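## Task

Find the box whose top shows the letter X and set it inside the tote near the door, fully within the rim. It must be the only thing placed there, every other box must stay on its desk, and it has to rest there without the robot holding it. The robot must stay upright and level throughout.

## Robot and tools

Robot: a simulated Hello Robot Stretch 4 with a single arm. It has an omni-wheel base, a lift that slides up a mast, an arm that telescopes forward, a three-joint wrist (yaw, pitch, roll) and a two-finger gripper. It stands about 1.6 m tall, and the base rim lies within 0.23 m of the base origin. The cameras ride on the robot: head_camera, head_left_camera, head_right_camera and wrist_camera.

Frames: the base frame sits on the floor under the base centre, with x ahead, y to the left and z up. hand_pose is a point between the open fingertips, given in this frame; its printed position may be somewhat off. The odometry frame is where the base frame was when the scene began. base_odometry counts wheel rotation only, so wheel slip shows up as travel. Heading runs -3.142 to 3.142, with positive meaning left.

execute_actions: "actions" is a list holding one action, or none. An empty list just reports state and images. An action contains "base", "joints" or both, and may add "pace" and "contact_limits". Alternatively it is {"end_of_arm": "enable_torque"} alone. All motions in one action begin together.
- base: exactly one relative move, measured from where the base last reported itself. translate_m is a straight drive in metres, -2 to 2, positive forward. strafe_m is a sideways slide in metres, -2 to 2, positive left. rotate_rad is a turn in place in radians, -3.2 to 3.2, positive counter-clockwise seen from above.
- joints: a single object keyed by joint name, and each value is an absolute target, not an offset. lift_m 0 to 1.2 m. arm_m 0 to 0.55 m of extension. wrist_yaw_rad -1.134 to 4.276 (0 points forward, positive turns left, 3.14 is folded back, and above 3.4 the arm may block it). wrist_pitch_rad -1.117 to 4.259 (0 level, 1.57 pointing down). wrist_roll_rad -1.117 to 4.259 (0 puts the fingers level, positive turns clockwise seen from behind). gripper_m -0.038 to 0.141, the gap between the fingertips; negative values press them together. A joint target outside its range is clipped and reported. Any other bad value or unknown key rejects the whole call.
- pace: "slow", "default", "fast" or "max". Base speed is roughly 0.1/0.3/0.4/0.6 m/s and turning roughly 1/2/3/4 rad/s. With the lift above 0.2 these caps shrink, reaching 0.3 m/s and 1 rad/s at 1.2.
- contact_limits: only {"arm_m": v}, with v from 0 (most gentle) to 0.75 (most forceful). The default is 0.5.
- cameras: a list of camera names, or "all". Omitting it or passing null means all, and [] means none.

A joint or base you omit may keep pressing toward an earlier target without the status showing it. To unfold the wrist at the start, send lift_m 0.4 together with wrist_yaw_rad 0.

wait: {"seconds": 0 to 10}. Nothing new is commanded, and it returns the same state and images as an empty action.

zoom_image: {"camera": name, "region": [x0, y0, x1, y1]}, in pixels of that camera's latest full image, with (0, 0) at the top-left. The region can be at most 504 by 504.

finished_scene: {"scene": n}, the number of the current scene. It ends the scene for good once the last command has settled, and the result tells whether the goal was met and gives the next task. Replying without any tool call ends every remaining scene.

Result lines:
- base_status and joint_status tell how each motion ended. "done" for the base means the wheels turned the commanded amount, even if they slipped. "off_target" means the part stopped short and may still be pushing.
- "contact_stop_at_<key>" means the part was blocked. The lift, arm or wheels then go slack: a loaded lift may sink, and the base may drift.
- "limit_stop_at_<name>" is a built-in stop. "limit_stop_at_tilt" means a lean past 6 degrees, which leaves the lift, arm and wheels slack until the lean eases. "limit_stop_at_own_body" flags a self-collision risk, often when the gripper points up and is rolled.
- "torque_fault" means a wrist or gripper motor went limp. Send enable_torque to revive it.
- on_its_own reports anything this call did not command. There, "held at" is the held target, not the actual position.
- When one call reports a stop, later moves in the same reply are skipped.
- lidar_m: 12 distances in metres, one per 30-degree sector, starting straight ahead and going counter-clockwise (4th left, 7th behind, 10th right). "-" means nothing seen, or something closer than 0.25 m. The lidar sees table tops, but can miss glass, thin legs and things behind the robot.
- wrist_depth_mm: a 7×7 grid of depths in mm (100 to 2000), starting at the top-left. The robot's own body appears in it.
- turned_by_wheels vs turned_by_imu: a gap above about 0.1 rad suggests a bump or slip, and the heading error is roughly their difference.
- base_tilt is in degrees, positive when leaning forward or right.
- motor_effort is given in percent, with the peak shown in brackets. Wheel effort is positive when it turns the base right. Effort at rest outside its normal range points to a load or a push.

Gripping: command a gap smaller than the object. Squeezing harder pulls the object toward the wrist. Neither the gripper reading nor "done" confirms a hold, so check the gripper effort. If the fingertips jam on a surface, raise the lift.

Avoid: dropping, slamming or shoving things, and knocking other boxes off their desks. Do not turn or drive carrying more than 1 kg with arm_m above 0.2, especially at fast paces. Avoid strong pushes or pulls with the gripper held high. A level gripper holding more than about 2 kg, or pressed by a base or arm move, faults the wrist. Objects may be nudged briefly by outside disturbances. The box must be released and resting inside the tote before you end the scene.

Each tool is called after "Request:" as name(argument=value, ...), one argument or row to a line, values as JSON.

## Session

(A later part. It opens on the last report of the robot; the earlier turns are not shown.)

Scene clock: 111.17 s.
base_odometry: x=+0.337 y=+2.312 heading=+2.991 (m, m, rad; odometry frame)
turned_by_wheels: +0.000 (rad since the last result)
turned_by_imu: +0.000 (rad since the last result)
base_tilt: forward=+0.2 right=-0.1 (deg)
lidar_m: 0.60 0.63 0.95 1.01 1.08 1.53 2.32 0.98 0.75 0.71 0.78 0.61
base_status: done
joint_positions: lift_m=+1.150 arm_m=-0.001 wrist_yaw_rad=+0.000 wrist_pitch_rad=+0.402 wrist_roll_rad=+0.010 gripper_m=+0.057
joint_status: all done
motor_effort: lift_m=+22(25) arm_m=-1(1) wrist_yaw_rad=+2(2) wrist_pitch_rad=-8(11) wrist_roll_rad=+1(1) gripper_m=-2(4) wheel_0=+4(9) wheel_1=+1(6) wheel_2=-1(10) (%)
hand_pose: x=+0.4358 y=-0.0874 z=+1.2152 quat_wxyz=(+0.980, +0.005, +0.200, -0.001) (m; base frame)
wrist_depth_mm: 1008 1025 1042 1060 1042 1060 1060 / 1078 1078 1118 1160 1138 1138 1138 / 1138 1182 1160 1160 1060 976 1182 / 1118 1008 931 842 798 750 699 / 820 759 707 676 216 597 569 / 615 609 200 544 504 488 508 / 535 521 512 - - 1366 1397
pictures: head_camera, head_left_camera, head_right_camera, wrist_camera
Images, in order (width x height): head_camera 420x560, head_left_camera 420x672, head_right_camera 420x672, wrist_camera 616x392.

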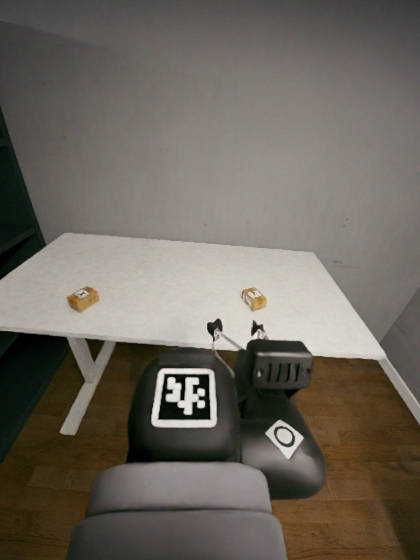

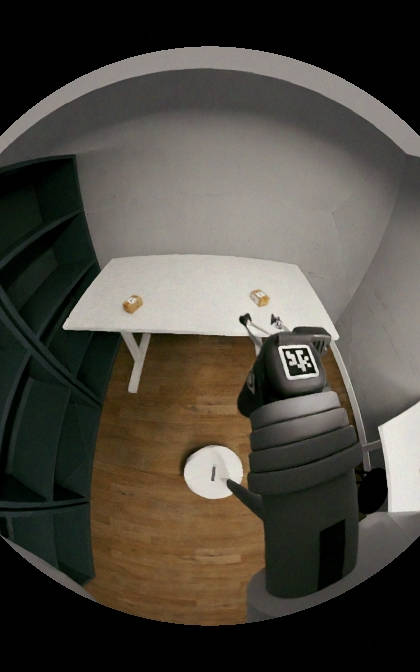

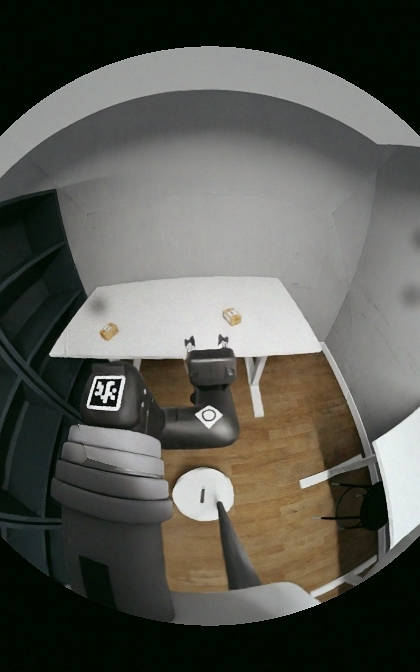

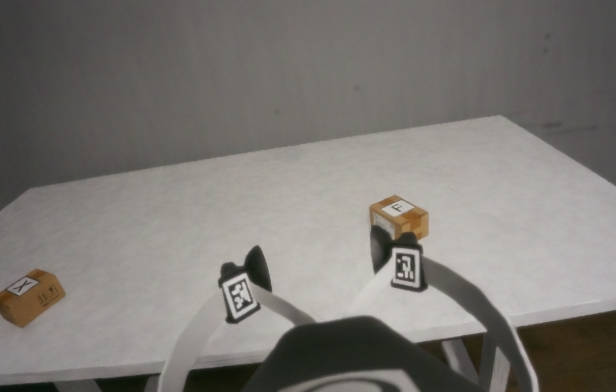

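Request:
execute_actions(
  actions=[
    {"base": {"strafe_m": 0.52}, "joints": {"lift_m": 1.2, "wrist_pitch_rad": 1.2, "gripper_m": 0.13, "arm_m": 0.3}, "pace": "max"},
  ],
)

Scene clock: 182.37 s.
base_odometry: x=+0.259 y=+1.798 heading=+2.991 (m, m, rad; odometry frame)
turned_by_wheels: +0.000 (rad since the last result)
turned_by_imu: -0.001 (rad since the last result)
base_tilt: forward=+0.2 right=-0.2 (deg)
lidar_m: 0.62 0.67 0.51 0.49 0.52 0.76 2.32 1.76 1.29 1.22 0.87 0.65
base_status: done
joint_positions: lift_m=+1.200 arm_m=+0.299 wrist_yaw_rad=+0.000 wrist_pitch_rad=+1.201 wrist_roll_rad=+0.010 gripper_m=+0.130
joint_status: all done
motor_effort: lift_m=+22(25) arm_m=+5(6) wrist_yaw_rad=+0(3) wrist_pitch_rad=-2(3) wrist_roll_rad=+1(1) gripper_m=-2(1) wheel_0=-3(12) wheel_1=+2(9) wheel_2=+0(0) (%)
hand_pose: x=+0.5744 y=-0.0874 z=+1.1091 quat_wxyz=(+0.825, +0.004, +0.565, -0.003) (m; base frame)
wrist_depth_mm: 477 473 466 459 452 445 439 / 455 449 442 387 430 427 424 / 436 430 424 413 413 407 402 / 413 410 407 402 402 399 1281 / 809 1255 1308 1281 1281 208 1229 / 798 1205 198 1229 1229 1205 1205 / 759 1008 1255 - - 1182 1160
pictures: head_camera, head_left_camera, head_right_camera, wrist_camera
Images, in order (width x height): head_camera 420x560, head_left_camera 420x672, head_right_camera 420x672, wrist_camera 616x392.

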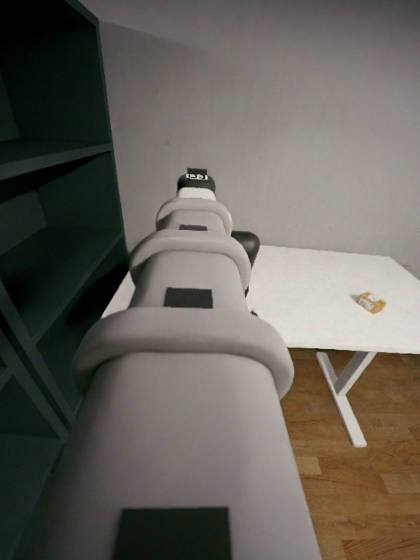

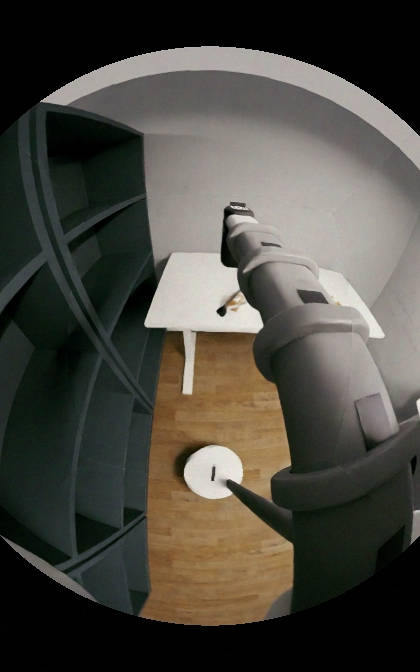

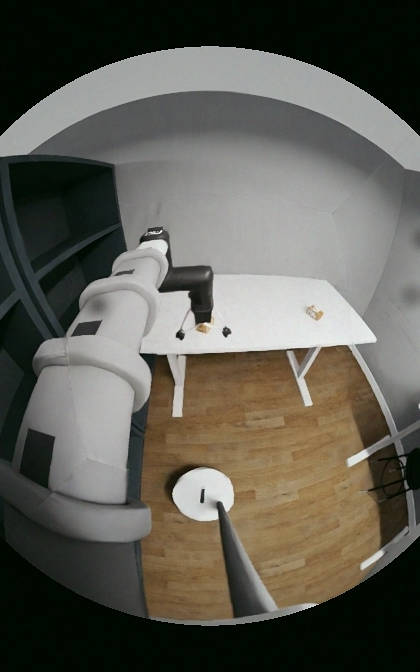

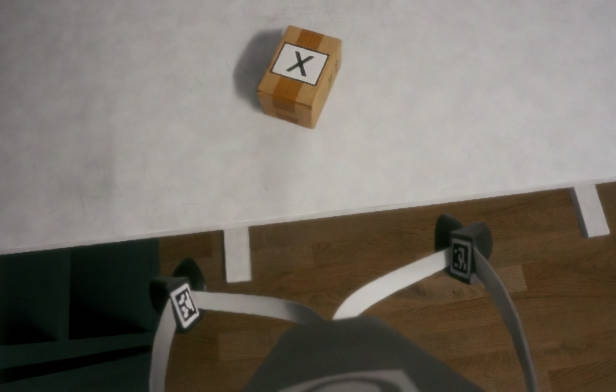

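Request:
execute_actions(
  actions=[
    {"base": {"translate_m": 0.2}, "joints": {"wrist_pitch_rad": 1.57, "wrist_roll_rad": 0.52, "arm_m": 0.41}, "pace": "fast"},
  ],
  cameras=["wrist_camera", "head_right_camera"],
)

Scene clock: 204.03 s.
base_odometry: x=+0.061 y=+1.828 heading=+2.991 (m, m, rad; odometry frame)
turned_by_wheels: +0.000 (rad since the last result)
turned_by_imu: +0.000 (rad since the last result)
base_tilt: forward=+0.1 right=+0.0 (deg)
lidar_m: 0.43 0.47 0.50 0.47 0.52 0.74 2.52 1.75 1.29 1.24 0.59 0.44
base_status: done
joint_positions: lift_m=+1.200 arm_m=+0.409 wrist_yaw_rad=+0.000 wrist_pitch_rad=+1.570 wrist_roll_rad=+0.519 gripper_m=+0.130
joint_status: all done
motor_effort: lift_m=+22(22) arm_m=+5(6) wrist_yaw_rad=+0(2) wrist_pitch_rad=+0(2) wrist_roll_rad=+3(10) gripper_m=-2(0) wheel_0=+2(8) wheel_1=+2(8) wheel_2=-1(10) (%)
hand_pose: x=+0.5803 y=-0.0874 z=+1.0896 quat_wxyz=(+0.684, +0.182, +0.683, -0.181) (m; base frame)
wrist_depth_mm: 343 345 345 349 347 349 351 / 347 347 349 351 353 355 355 / 351 351 353 355 357 359 359 / 355 355 357 310 359 362 366 / 359 362 362 314 362 209 1308 / 362 366 199 366 366 1308 1366 / 366 366 368 - - 1336 1308
pictures: head_right_camera, wrist_camera
Images, in order (width x height): head_right_camera 420x672, wrist_camera 616x392.

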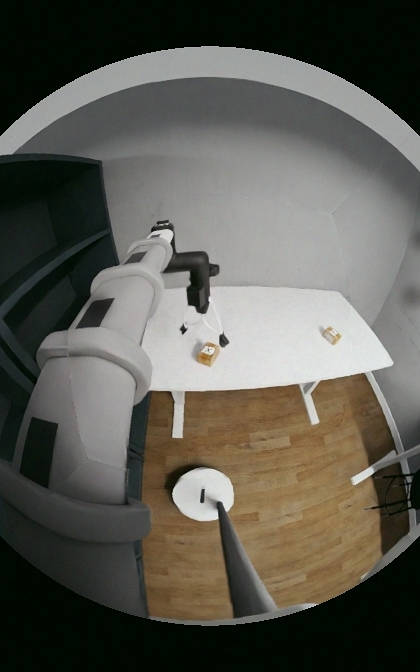

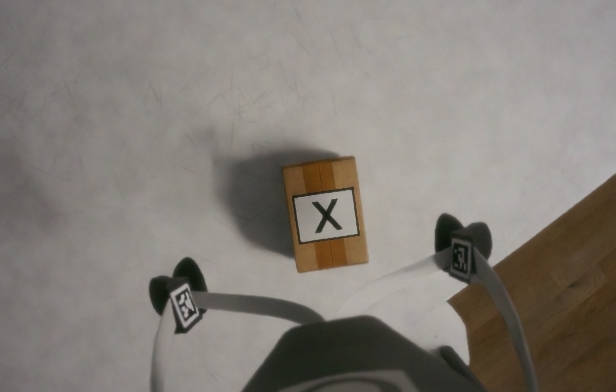

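Request:
execute_actions(
  actions=[
    {"joints": {"lift_m": 1.085, "gripper_m": 0.10}, "pace": "default"},
  ],
  cameras=["wrist_camera", "head_right_camera"],
)

Scene clock: 213.10 s.
base_odometry: x=+0.061 y=+1.828 heading=+2.991 (m, m, rad; odometry frame)
turned_by_wheels: +0.000 (rad since the last result)
turned_by_imu: +0.000 (rad since the last result)
base_tilt: forward=+0.2 right=-0.1 (deg)
lidar_m: 0.40 0.45 0.49 0.47 0.50 0.75 2.52 1.76 1.31 1.24 0.58 0.43
base_status: not commanded
joint_positions: lift_m=+1.085 arm_m=+0.409 wrist_yaw_rad=+0.000 wrist_pitch_rad=+1.570 wrist_roll_rad=+0.519 gripper_m=+0.100
joint_status: all done
motor_effort: lift_m=+16(19) arm_m=+5(5) wrist_yaw_rad=+1(1) wrist_pitch_rad=+0(1) wrist_roll_rad=+3(3) gripper_m=-2(1) wheel_0=+2(3) wheel_1=+2(2) wheel_2=-1(1) (%)
hand_pose: x=+0.5803 y=-0.0874 z=+0.9750 quat_wxyz=(+0.684, +0.182, +0.683, -0.181) (m; base frame)
wrist_depth_mm: 236 236 238 238 238 240 240 / 237 238 239 240 241 242 243 / 240 240 241 242 244 245 246 / 243 243 244 196 246 247 248 / 245 246 246 198 198 250 251 / 249 249 201 199 251 253 255 / 250 251 252 - - 254 1255
pictures: head_right_camera, wrist_camera
Images, in order (width x height): head_right_camera 420x672, wrist_camera 616x392.

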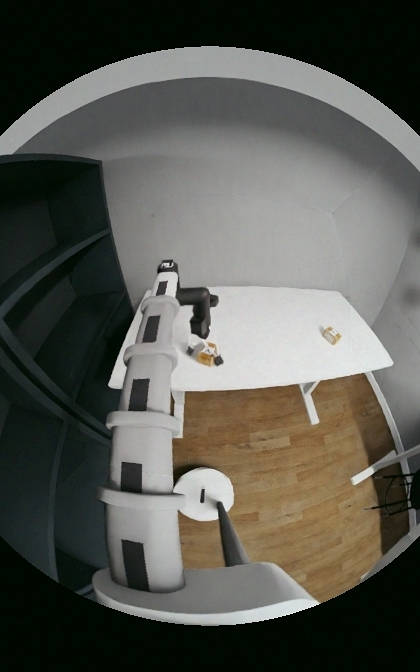

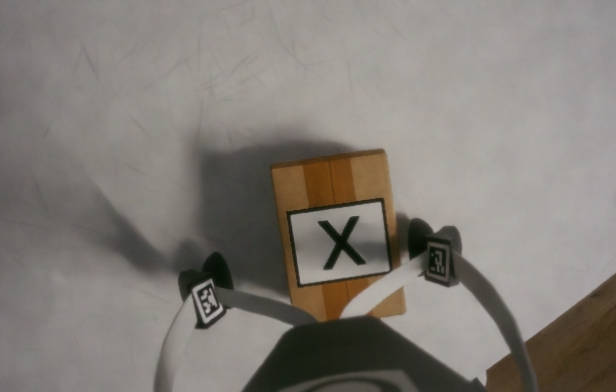

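Request:
execute_actions(
  actions=[
    {"base": {"strafe_m": -0.01}, "joints": {"arm_m": 0.404, "gripper_m": 0.02}, "pace": "default"},
  ],
  cameras=["wrist_camera", "head_right_camera"],
)

Scene clock: 225.17 s.
base_odometry: x=+0.063 y=+1.838 heading=+2.991 (m, m, rad; odometry frame)
turned_by_wheels: +0.000 (rad since the last result)
turned_by_imu: +0.000 (rad since the last result)
base_tilt: forward=+0.1 right=-0.1 (deg)
lidar_m: 0.44 0.47 0.50 0.49 0.52 0.75 2.52 1.76 1.28 1.24 0.59 0.44
base_status: done
joint_positions: lift_m=+1.085 arm_m=+0.405 wrist_yaw_rad=+0.000 wrist_pitch_rad=+1.570 wrist_roll_rad=+0.519 gripper_m=+0.020
joint_status: all done
motor_effort: lift_m=+17(17) arm_m=-5(6) wrist_yaw_rad=+0(1) wrist_pitch_rad=+0(0) wrist_roll_rad=+3(3) gripper_m=-20(24) wheel_0=+4(9) wheel_1=-1(9) wheel_2=+0(1) (%)
hand_pose: x=+0.5761 y=-0.0874 z=+0.9750 quat_wxyz=(+0.684, +0.182, +0.683, -0.181) (m; base frame)
wrist_depth_mm: 234 236 237 236 238 239 240 / 237 237 240 239 242 240 243 / 240 240 241 243 243 244 245 / 242 243 244 183 246 247 248 / 246 245 247 185 187 249 251 / 248 248 185 186 188 251 254 / 249 250 252 - - 255 1229
pictures: head_right_camera, wrist_camera
Images, in order (width x height): head_right_camera 420x672, wrist_camera 616x392.

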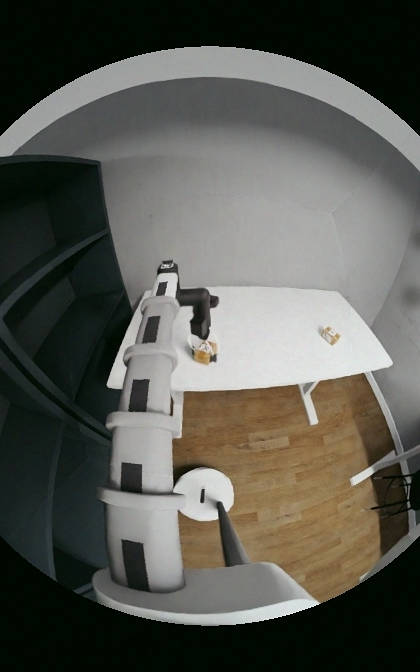

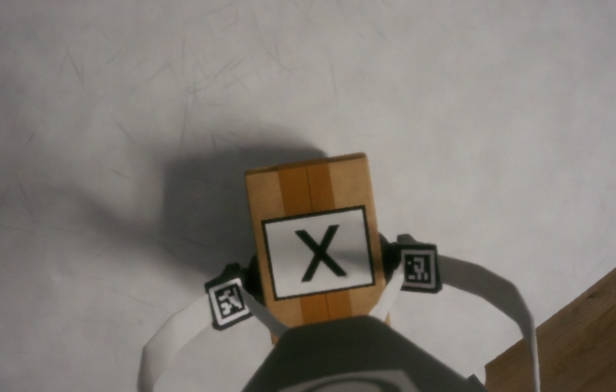

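Request:
execute_actions(
  actions=[
    {"base": {"translate_m": -0.5}, "joints": {"lift_m": 1.14, "arm_m": 0.05}, "pace": "fast"},
  ],
  cameras=["wrist_camera"],
)

Request:
execute_actions(
  actions=[
    {"base": {"translate_m": -1.57}, "joints": {"lift_m": 0.36, "wrist_roll_rad": 0.0}, "pace": "max"},
  ],
)

Scene clock: 245.50 s.
base_odometry: x=+0.557 y=+1.763 heading=+2.991 (m, m, rad; odometry frame)
turned_by_wheels: +0.000 (rad since the last result)
turned_by_imu: +0.000 (rad since the last result)
base_tilt: forward=+0.2 right=-0.1 (deg)
lidar_m: 0.91 0.73 0.55 0.51 0.54 0.82 2.02 2.09 1.26 1.21 1.24 0.95
base_status: done
joint_positions: lift_m=+1.140 arm_m=+0.051 wrist_yaw_rad=+0.000 wrist_pitch_rad=+1.570 wrist_roll_rad=+0.520 gripper_m=+0.021
joint_status: all done
motor_effort: lift_m=+22(24) arm_m=-5(6) wrist_yaw_rad=+2(1) wrist_pitch_rad=-4(1) wrist_roll_rad=+2(3) gripper_m=-23(21) wheel_0=-3(8) wheel_1=-2(7) wheel_2=-1(10) (%)
hand_pose: x=+0.2219 y=-0.0874 z=+1.0295 quat_wxyz=(+0.684, +0.182, +0.683, -0.182) (m; base frame)
wrist_depth_mm: 1182 1182 1160 1182 1205 1182 1205 / 1182 1182 1205 1205 1205 1205 1229 / 1205 1229 1205 1229 1205 1229 1229 / 1182 1229 1229 183 1229 1281 1255 / 1138 1229 1255 185 187 1255 1229 / 1182 1160 186 187 187 1229 1255 / 750 1205 1281 - - 1281 1281
pictures: wrist_camera
Images, in order (width x height): wrist_camera 616x392.

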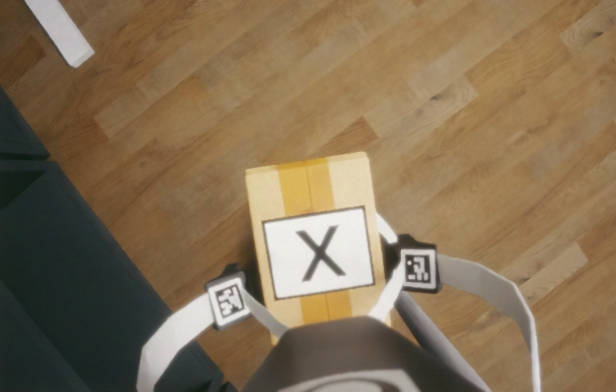

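Scene clock: 251.90 s.
base_odometry: x=+2.109 y=+1.526 heading=+2.990 (m, m, rad; odometry frame)
turned_by_wheels: -0.001 (rad since the last result)
turned_by_imu: +0.001 (rad since the last result)
base_tilt: forward=+0.1 right=-0.1 (deg)
lidar_m: 2.06 0.83 0.77 1.55 0.62 0.43 0.40 0.46 0.67 1.50 1.24 1.77
base_status: done
joint_positions: lift_m=+0.360 arm_m=+0.051 wrist_yaw_rad=+0.000 wrist_pitch_rad=+1.570 wrist_roll_rad=+0.001 gripper_m=+0.021
joint_status: all done
motor_effort: lift_m=+19(20) arm_m=-5(5) wrist_yaw_rad=+1(2) wrist_pitch_rad=-2(1) wrist_roll_rad=+0(4) gripper_m=-22(22) wheel_0=-4(9) wheel_1=-3(7) wheel_2=-1(10) (%)
hand_pose: x=+0.2220 y=-0.0874 z=+0.2498 quat_wxyz=(+0.707, +0.000, +0.707, +0.000) (m; base frame)
wrist_depth_mm: 452 452 452 452 455 459 455 / 459 455 455 459 459 462 466 / 459 459 466 462 466 462 466 / 462 469 466 183 466 473 473 / 473 473 345 185 187 477 477 / 473 368 186 186 187 484 484 / 477 267 266 - - 488 488
pictures: head_camera, head_left_camera, head_right_camera, wrist_camera
Images, in order (width x height): head_camera 420x560, head_left_camera 420x672, head_right_camera 420x672, wrist_camera 616x392.

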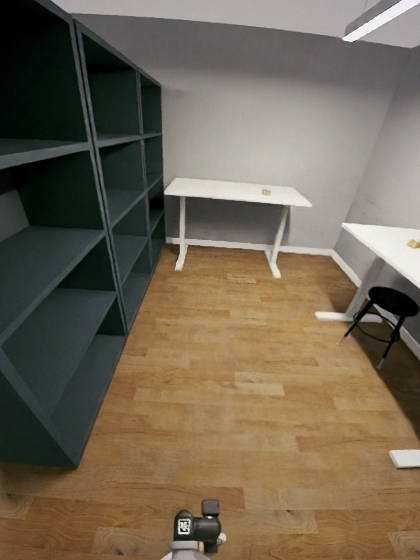

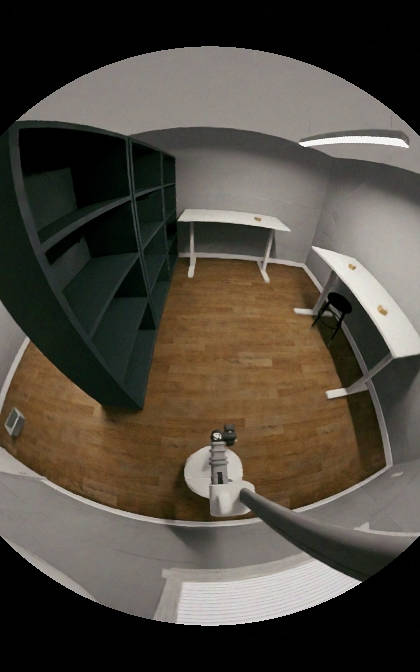

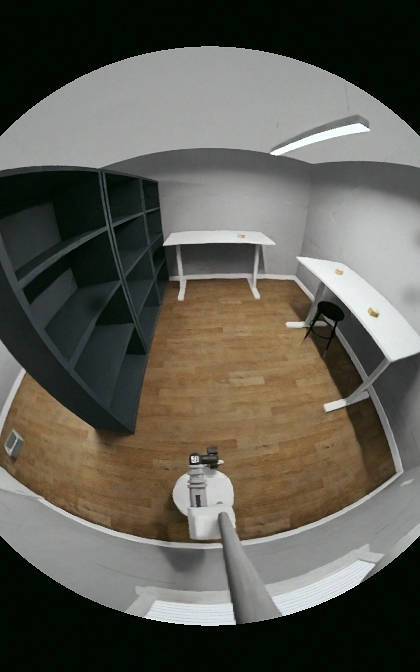

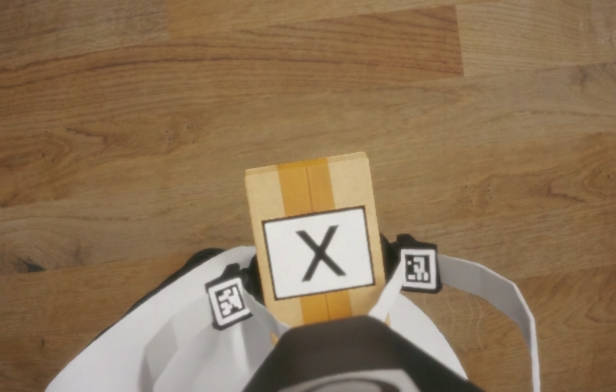

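Request:
execute_actions(
  actions=[
    {"base": {"rotate_rad": 1.63}, "pace": "fast"},
  ],
  cameras=["head_camera", "head_left_camera"],
)

Scene clock: 257.27 s.
base_odometry: x=+2.109 y=+1.526 heading=-1.663 (m, m, rad; odometry frame)
turned_by_wheels: +1.630 (rad since the last result)
turned_by_imu: +1.608 (rad since the last result)
base_tilt: forward=+0.2 right=-0.1 (deg)
lidar_m: 1.29 0.60 0.41 0.40 0.46 0.70 1.32 1.28 1.89 1.71 0.79 0.78
base_status: done
joint_positions: lift_m=+0.360 arm_m=+0.051 wrist_yaw_rad=+0.000 wrist_pitch_rad=+1.570 wrist_roll_rad=+0.001 gripper_m=+0.021
joint_status: not commanded
motor_effort: lift_m=+19(19) arm_m=-5(5) wrist_yaw_rad=+1(0) wrist_pitch_rad=+1(3) wrist_roll_rad=+0(0) gripper_m=-21(19) wheel_0=-2(12) wheel_1=-1(8) wheel_2=-2(9) (%)
hand_pose: x=+0.2220 y=-0.0874 z=+0.2498 quat_wxyz=(+0.707, +0.000, +0.707, +0.000) (m; base frame)
wrist_depth_mm: 452 452 455 455 452 459 459 / 459 459 459 462 462 459 462 / 459 462 462 466 469 469 466 / 469 466 469 183 469 469 473 / 469 469 373 185 187 477 480 / 477 359 186 186 187 484 480 / 480 268 266 - - 488 488
pictures: head_camera, head_left_camera
Images, in order (width x height): head_camera 420x560, head_left_camera 420x672.

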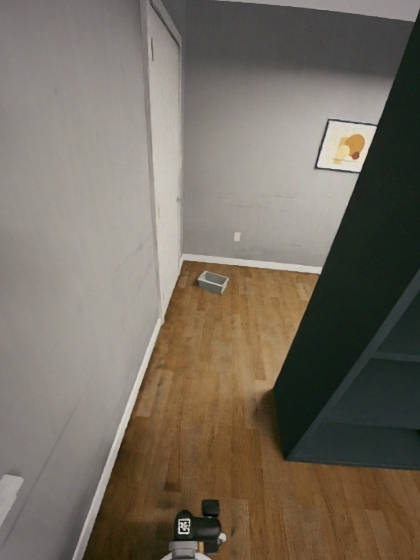

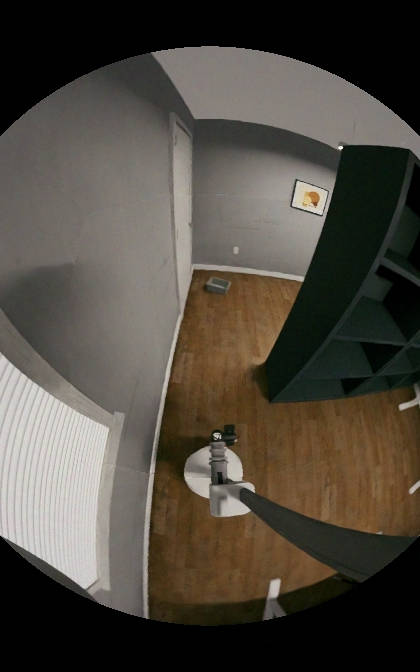

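Request:
execute_actions(
  actions=[
    {"base": {"translate_m": 1.6}, "joints": {"arm_m": 0.15}, "pace": "max"},
  ],
  cameras=["head_camera", "head_right_camera", "wrist_camera"],
)

Scene clock: 268.50 s.
base_odometry: x=+1.962 y=-0.067 heading=-1.663 (m, m, rad; odometry frame)
turned_by_wheels: +0.000 (rad since the last result)
turned_by_imu: +0.000 (rad since the last result)
base_tilt: forward=+0.1 right=-0.1 (deg)
lidar_m: 0.55 0.34 0.26 0.25 0.31 0.45 3.77 0.84 0.85 2.64 1.58 0.56
base_status: done
joint_positions: lift_m=+0.360 arm_m=+0.149 wrist_yaw_rad=+0.000 wrist_pitch_rad=+1.570 wrist_roll_rad=+0.000 gripper_m=+0.021
joint_status: all done
motor_effort: lift_m=+19(19) arm_m=+4(7) wrist_yaw_rad=+2(3) wrist_pitch_rad=+0(2) wrist_roll_rad=+0(0) gripper_m=-18(21) wheel_0=+2(11) wheel_1=+0(9) wheel_2=+1(16) (%)
hand_pose: x=+0.3203 y=-0.0874 z=+0.2498 quat_wxyz=(+0.707, +0.000, +0.707, +0.000) (m; base frame)
wrist_depth_mm: 449 455 452 452 455 455 459 / 455 455 459 459 462 459 462 / 459 466 459 466 466 469 466 / 466 466 469 183 469 466 473 / 462 473 473 186 187 473 477 / 459 477 187 186 188 484 477 / 452 480 368 - - 488 484
pictures: head_camera, head_right_camera, wrist_camera
Images, in order (width x height): head_camera 420x560, head_right_camera 420x672, wrist_camera 616x392.

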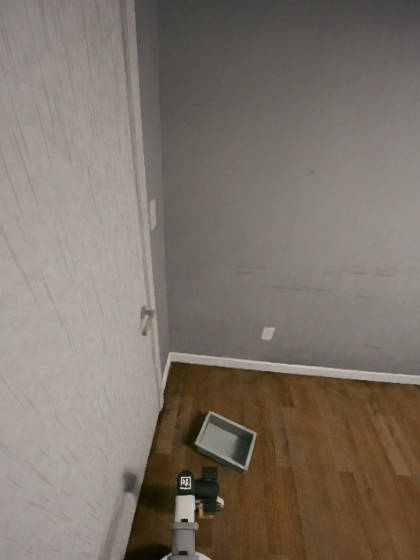

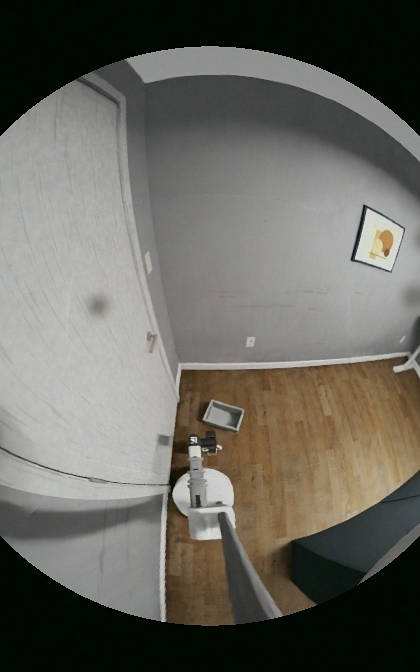

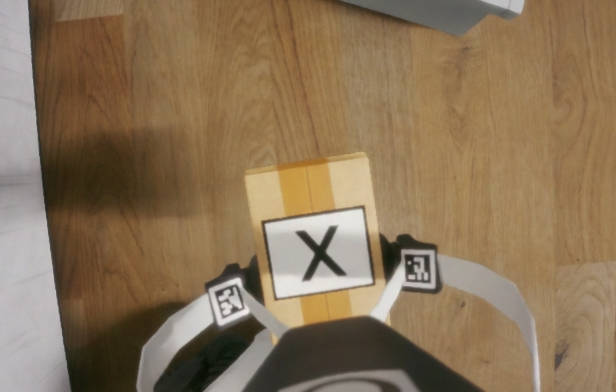

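Request:
execute_actions(
  actions=[
    {"base": {"strafe_m": -0.10}, "joints": {"arm_m": 0.46, "wrist_roll_rad": 0.35, "lift_m": 0.38}, "pace": "fast"},
  ],
  cameras=["head_camera", "wrist_camera"],
)

Scene clock: 281.07 s.
base_odometry: x=+1.862 y=-0.058 heading=-1.663 (m, m, rad; odometry frame)
turned_by_wheels: +0.000 (rad since the last result)
turned_by_imu: +0.000 (rad since the last result)
base_tilt: forward=+0.2 right=-0.1 (deg)
lidar_m: 0.56 0.46 0.35 0.34 0.40 0.63 3.20 0.76 0.89 2.58 1.57 0.53
base_status: done
joint_positions: lift_m=+0.380 arm_m=+0.459 wrist_yaw_rad=+0.000 wrist_pitch_rad=+1.570 wrist_roll_rad=+0.349 gripper_m=+0.021
joint_status: all done
motor_effort: lift_m=+23(25) arm_m=+5(4) wrist_yaw_rad=+0(1) wrist_pitch_rad=-1(3) wrist_roll_rad=+3(8) gripper_m=-22(20) wheel_0=+0(13) wheel_1=+1(13) wheel_2=+0(0) (%)
hand_pose: x=+0.6303 y=-0.0874 z=+0.2695 quat_wxyz=(+0.697, +0.123, +0.696, -0.123) (m; base frame)
wrist_depth_mm: 466 466 473 473 473 477 480 / 469 477 477 477 473 480 480 / 477 480 415 477 480 430 488 / 480 484 407 184 488 449 496 / 488 488 439 185 187 418 496 / 492 496 186 186 188 504 504 / 500 500 504 - - 508 508
pictures: head_camera, wrist_camera
Images, in order (width x height): head_camera 420x560, wrist_camera 616x392.

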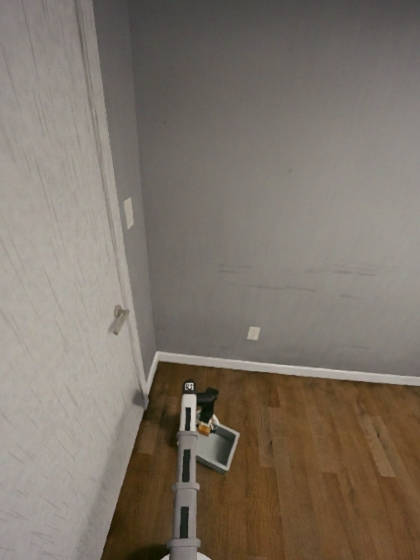

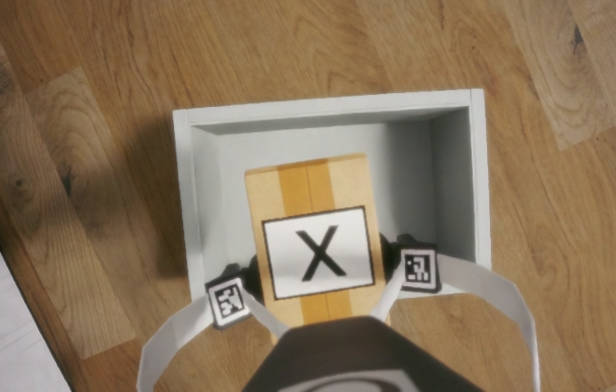

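Request:
execute_actions(
  actions=[
    {"base": {"strafe_m": -0.025}, "joints": {"wrist_roll_rad": 0.41, "lift_m": 0.155}, "pace": "default"},
  ],
  cameras=["head_camera", "wrist_camera"],
)

Scene clock: 298.90 s.
base_odometry: x=+1.837 y=-0.056 heading=-1.663 (m, m, rad; odometry frame)
turned_by_wheels: +0.000 (rad since the last result)
turned_by_imu: +0.000 (rad since the last result)
base_tilt: forward=+0.1 right=-0.1 (deg)
lidar_m: 0.59 0.48 0.37 0.37 0.43 0.68 3.56 0.76 0.86 2.55 1.54 0.53
base_status: done
joint_positions: lift_m=+0.155 arm_m=+0.459 wrist_yaw_rad=+0.000 wrist_pitch_rad=+1.570 wrist_roll_rad=+0.409 gripper_m=+0.021
joint_status: all done
motor_effort: lift_m=+17(20) arm_m=+5(5) wrist_yaw_rad=+1(1) wrist_pitch_rad=-2(0) wrist_roll_rad=+3(6) gripper_m=-22(23) wheel_0=+0(11) wheel_1=+0(9) wheel_2=+0(1) (%)
hand_pose: x=+0.6302 y=-0.0874 z=+0.0449 quat_wxyz=(+0.693, +0.144, +0.692, -0.144) (m; base frame)
wrist_depth_mm: 253 254 255 141 141 142 - / 141 141 150 173 201 228 202 / 185 253 258 258 259 259 211 / 189 258 260 183 263 263 219 / 183 260 263 185 187 265 225 / 179 254 186 187 187 266 230 / 175 216 268 - - 231 -
pictures: head_camera, wrist_camera
Images, in order (width x height): head_camera 420x560, wrist_camera 616x392.

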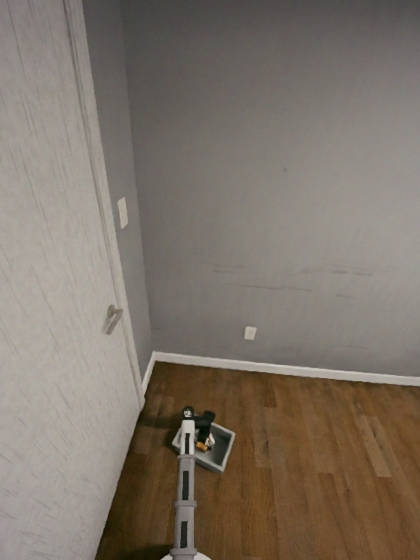

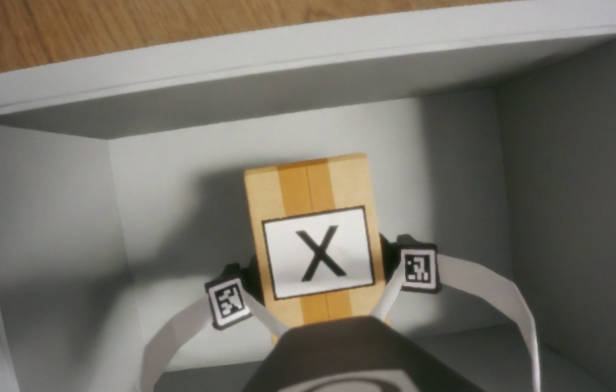

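Request:
execute_actions(
  actions=[
    {"joints": {"lift_m": 0.141}, "pace": "default"},
  ],
  cameras=[],
)

Request:
execute_actions(
  actions=[
    {"joints": {"gripper_m": 0.10}, "pace": "default"},
  ],
  cameras=["wrist_camera"],
)

Request:
execute_actions(
  actions=[
    {"joints": {"lift_m": 0.32}, "pace": "max"},
  ],
  cameras=["head_camera", "wrist_camera"],
)

Scene clock: 305.63 s.
base_odometry: x=+1.837 y=-0.056 heading=-1.663 (m, m, rad; odometry frame)
turned_by_wheels: +0.000 (rad since the last result)
turned_by_imu: +0.000 (rad since the last result)
base_tilt: forward=+0.1 right=-0.1 (deg)
lidar_m: 0.60 0.52 0.39 0.36 0.45 0.69 3.55 0.74 0.85 2.55 1.51 0.52
base_status: not commanded
joint_positions: lift_m=+0.141 arm_m=+0.459 wrist_yaw_rad=+0.000 wrist_pitch_rad=+1.570 wrist_roll_rad=+0.409 gripper_m=+0.021
joint_status: all done
motor_effort: lift_m=+17(19) arm_m=+5(5) wrist_yaw_rad=+1(0) wrist_pitch_rad=+0(1) wrist_roll_rad=+3(3) gripper_m=-23(20) wheel_0=+0(0) wheel_1=+0(0) wheel_2=+0(0) (%)
hand_pose: x=+0.6302 y=-0.0874 z=+0.0309 quat_wxyz=(+0.693, +0.144, +0.692, -0.144) (m; base frame)
wrist_depth_mm: 240 240 127 127 128 128 - / 127 131 150 173 201 229 202 / 186 243 244 245 246 247 211 / 189 245 247 183 249 250 216 / 183 248 249 185 187 252 224 / 179 250 186 186 187 255 231 / 175 215 254 - - 232 -
pictures: none
No camera images: the call's "cameras" was empty. Leave "cameras" out to get every camera's image.

Scene clock: 307.27 s.
base_odometry: x=+1.837 y=-0.056 heading=-1.663 (m, m, rad; odometry frame)
turned_by_wheels: +0.000 (rad since the last result)
turned_by_imu: +0.000 (rad since the last result)
base_tilt: forward=+0.1 right=-0.1 (deg)
lidar_m: 0.58 0.51 0.38 0.36 0.44 0.68 3.59 0.76 0.85 2.55 1.53 0.49
base_status: not commanded
joint_positions: lift_m=+0.141 arm_m=+0.459 wrist_yaw_rad=+0.000 wrist_pitch_rad=+1.570 wrist_roll_rad=+0.409 gripper_m=+0.100
joint_status: all done
motor_effort: lift_m=+17(17) arm_m=+5(5) wrist_yaw_rad=+0(1) wrist_pitch_rad=-2(1) wrist_roll_rad=+2(3) gripper_m=+0(23) wheel_0=+0(0) wheel_1=+0(0) wheel_2=+0(0) (%)
hand_pose: x=+0.6302 y=-0.0874 z=+0.0309 quat_wxyz=(+0.693, +0.144, +0.692, -0.144) (m; base frame)
wrist_depth_mm: 240 241 127 128 128 129 - / 127 131 150 172 200 229 202 / 185 243 244 245 246 247 211 / 189 246 247 198 248 250 218 / 183 249 249 200 201 252 224 / 179 252 200 201 253 256 231 / 175 229 254 - - 232 221
pictures: wrist_camera
Images, in order (width x height): wrist_camera 616x392.

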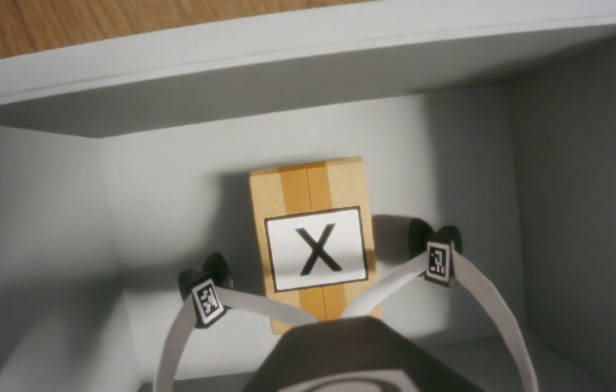

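Scene clock: 308.40 s.
base_odometry: x=+1.837 y=-0.056 heading=-1.663 (m, m, rad; odometry frame)
turned_by_wheels: +0.000 (rad since the last result)
turned_by_imu: +0.000 (rad since the last result)
base_tilt: forward=+0.1 right=-0.1 (deg)
lidar_m: 0.60 0.51 0.39 0.36 0.43 0.62 3.55 0.76 0.84 2.56 1.53 0.54
base_status: not commanded
joint_positions: lift_m=+0.320 arm_m=+0.459 wrist_yaw_rad=+0.000 wrist_pitch_rad=+1.570 wrist_roll_rad=+0.409 gripper_m=+0.100
joint_status: all done
motor_effort: lift_m=+22(24) arm_m=+5(5) wrist_yaw_rad=+0(1) wrist_pitch_rad=-1(1) wrist_roll_rad=+3(3) gripper_m=-1(2) wheel_0=+0(0) wheel_1=+0(0) wheel_2=+0(0) (%)
hand_pose: x=+0.6302 y=-0.0874 z=+0.2096 quat_wxyz=(+0.693, +0.144, +0.692, -0.144) (m; base frame)
wrist_depth_mm: 410 410 415 413 413 418 421 / 413 418 415 418 421 421 421 / 418 377 379 421 421 364 430 / 421 366 421 375 427 377 433 / 427 427 427 430 430 315 439 / 433 433 200 345 319 329 439 / 439 439 442 - - 445 449
pictures: head_camera, wrist_camera
Images, in order (width x height): head_camera 420x560, wrist_camera 616x392.

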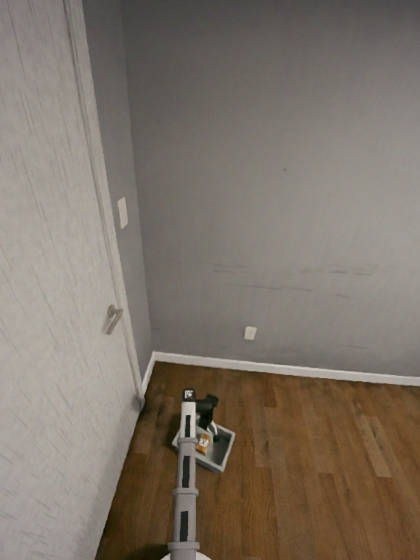

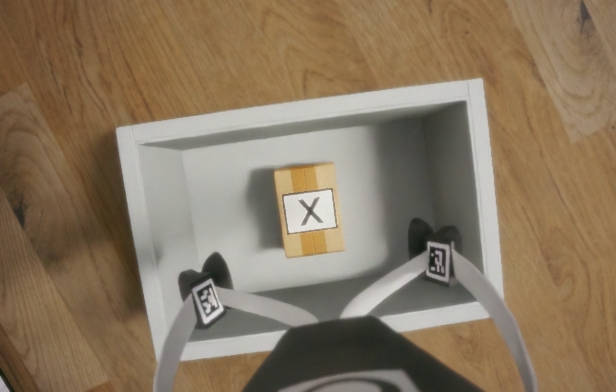

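Request:
finished_scene(
  scene=1,
)

The scene is finished: the task was done.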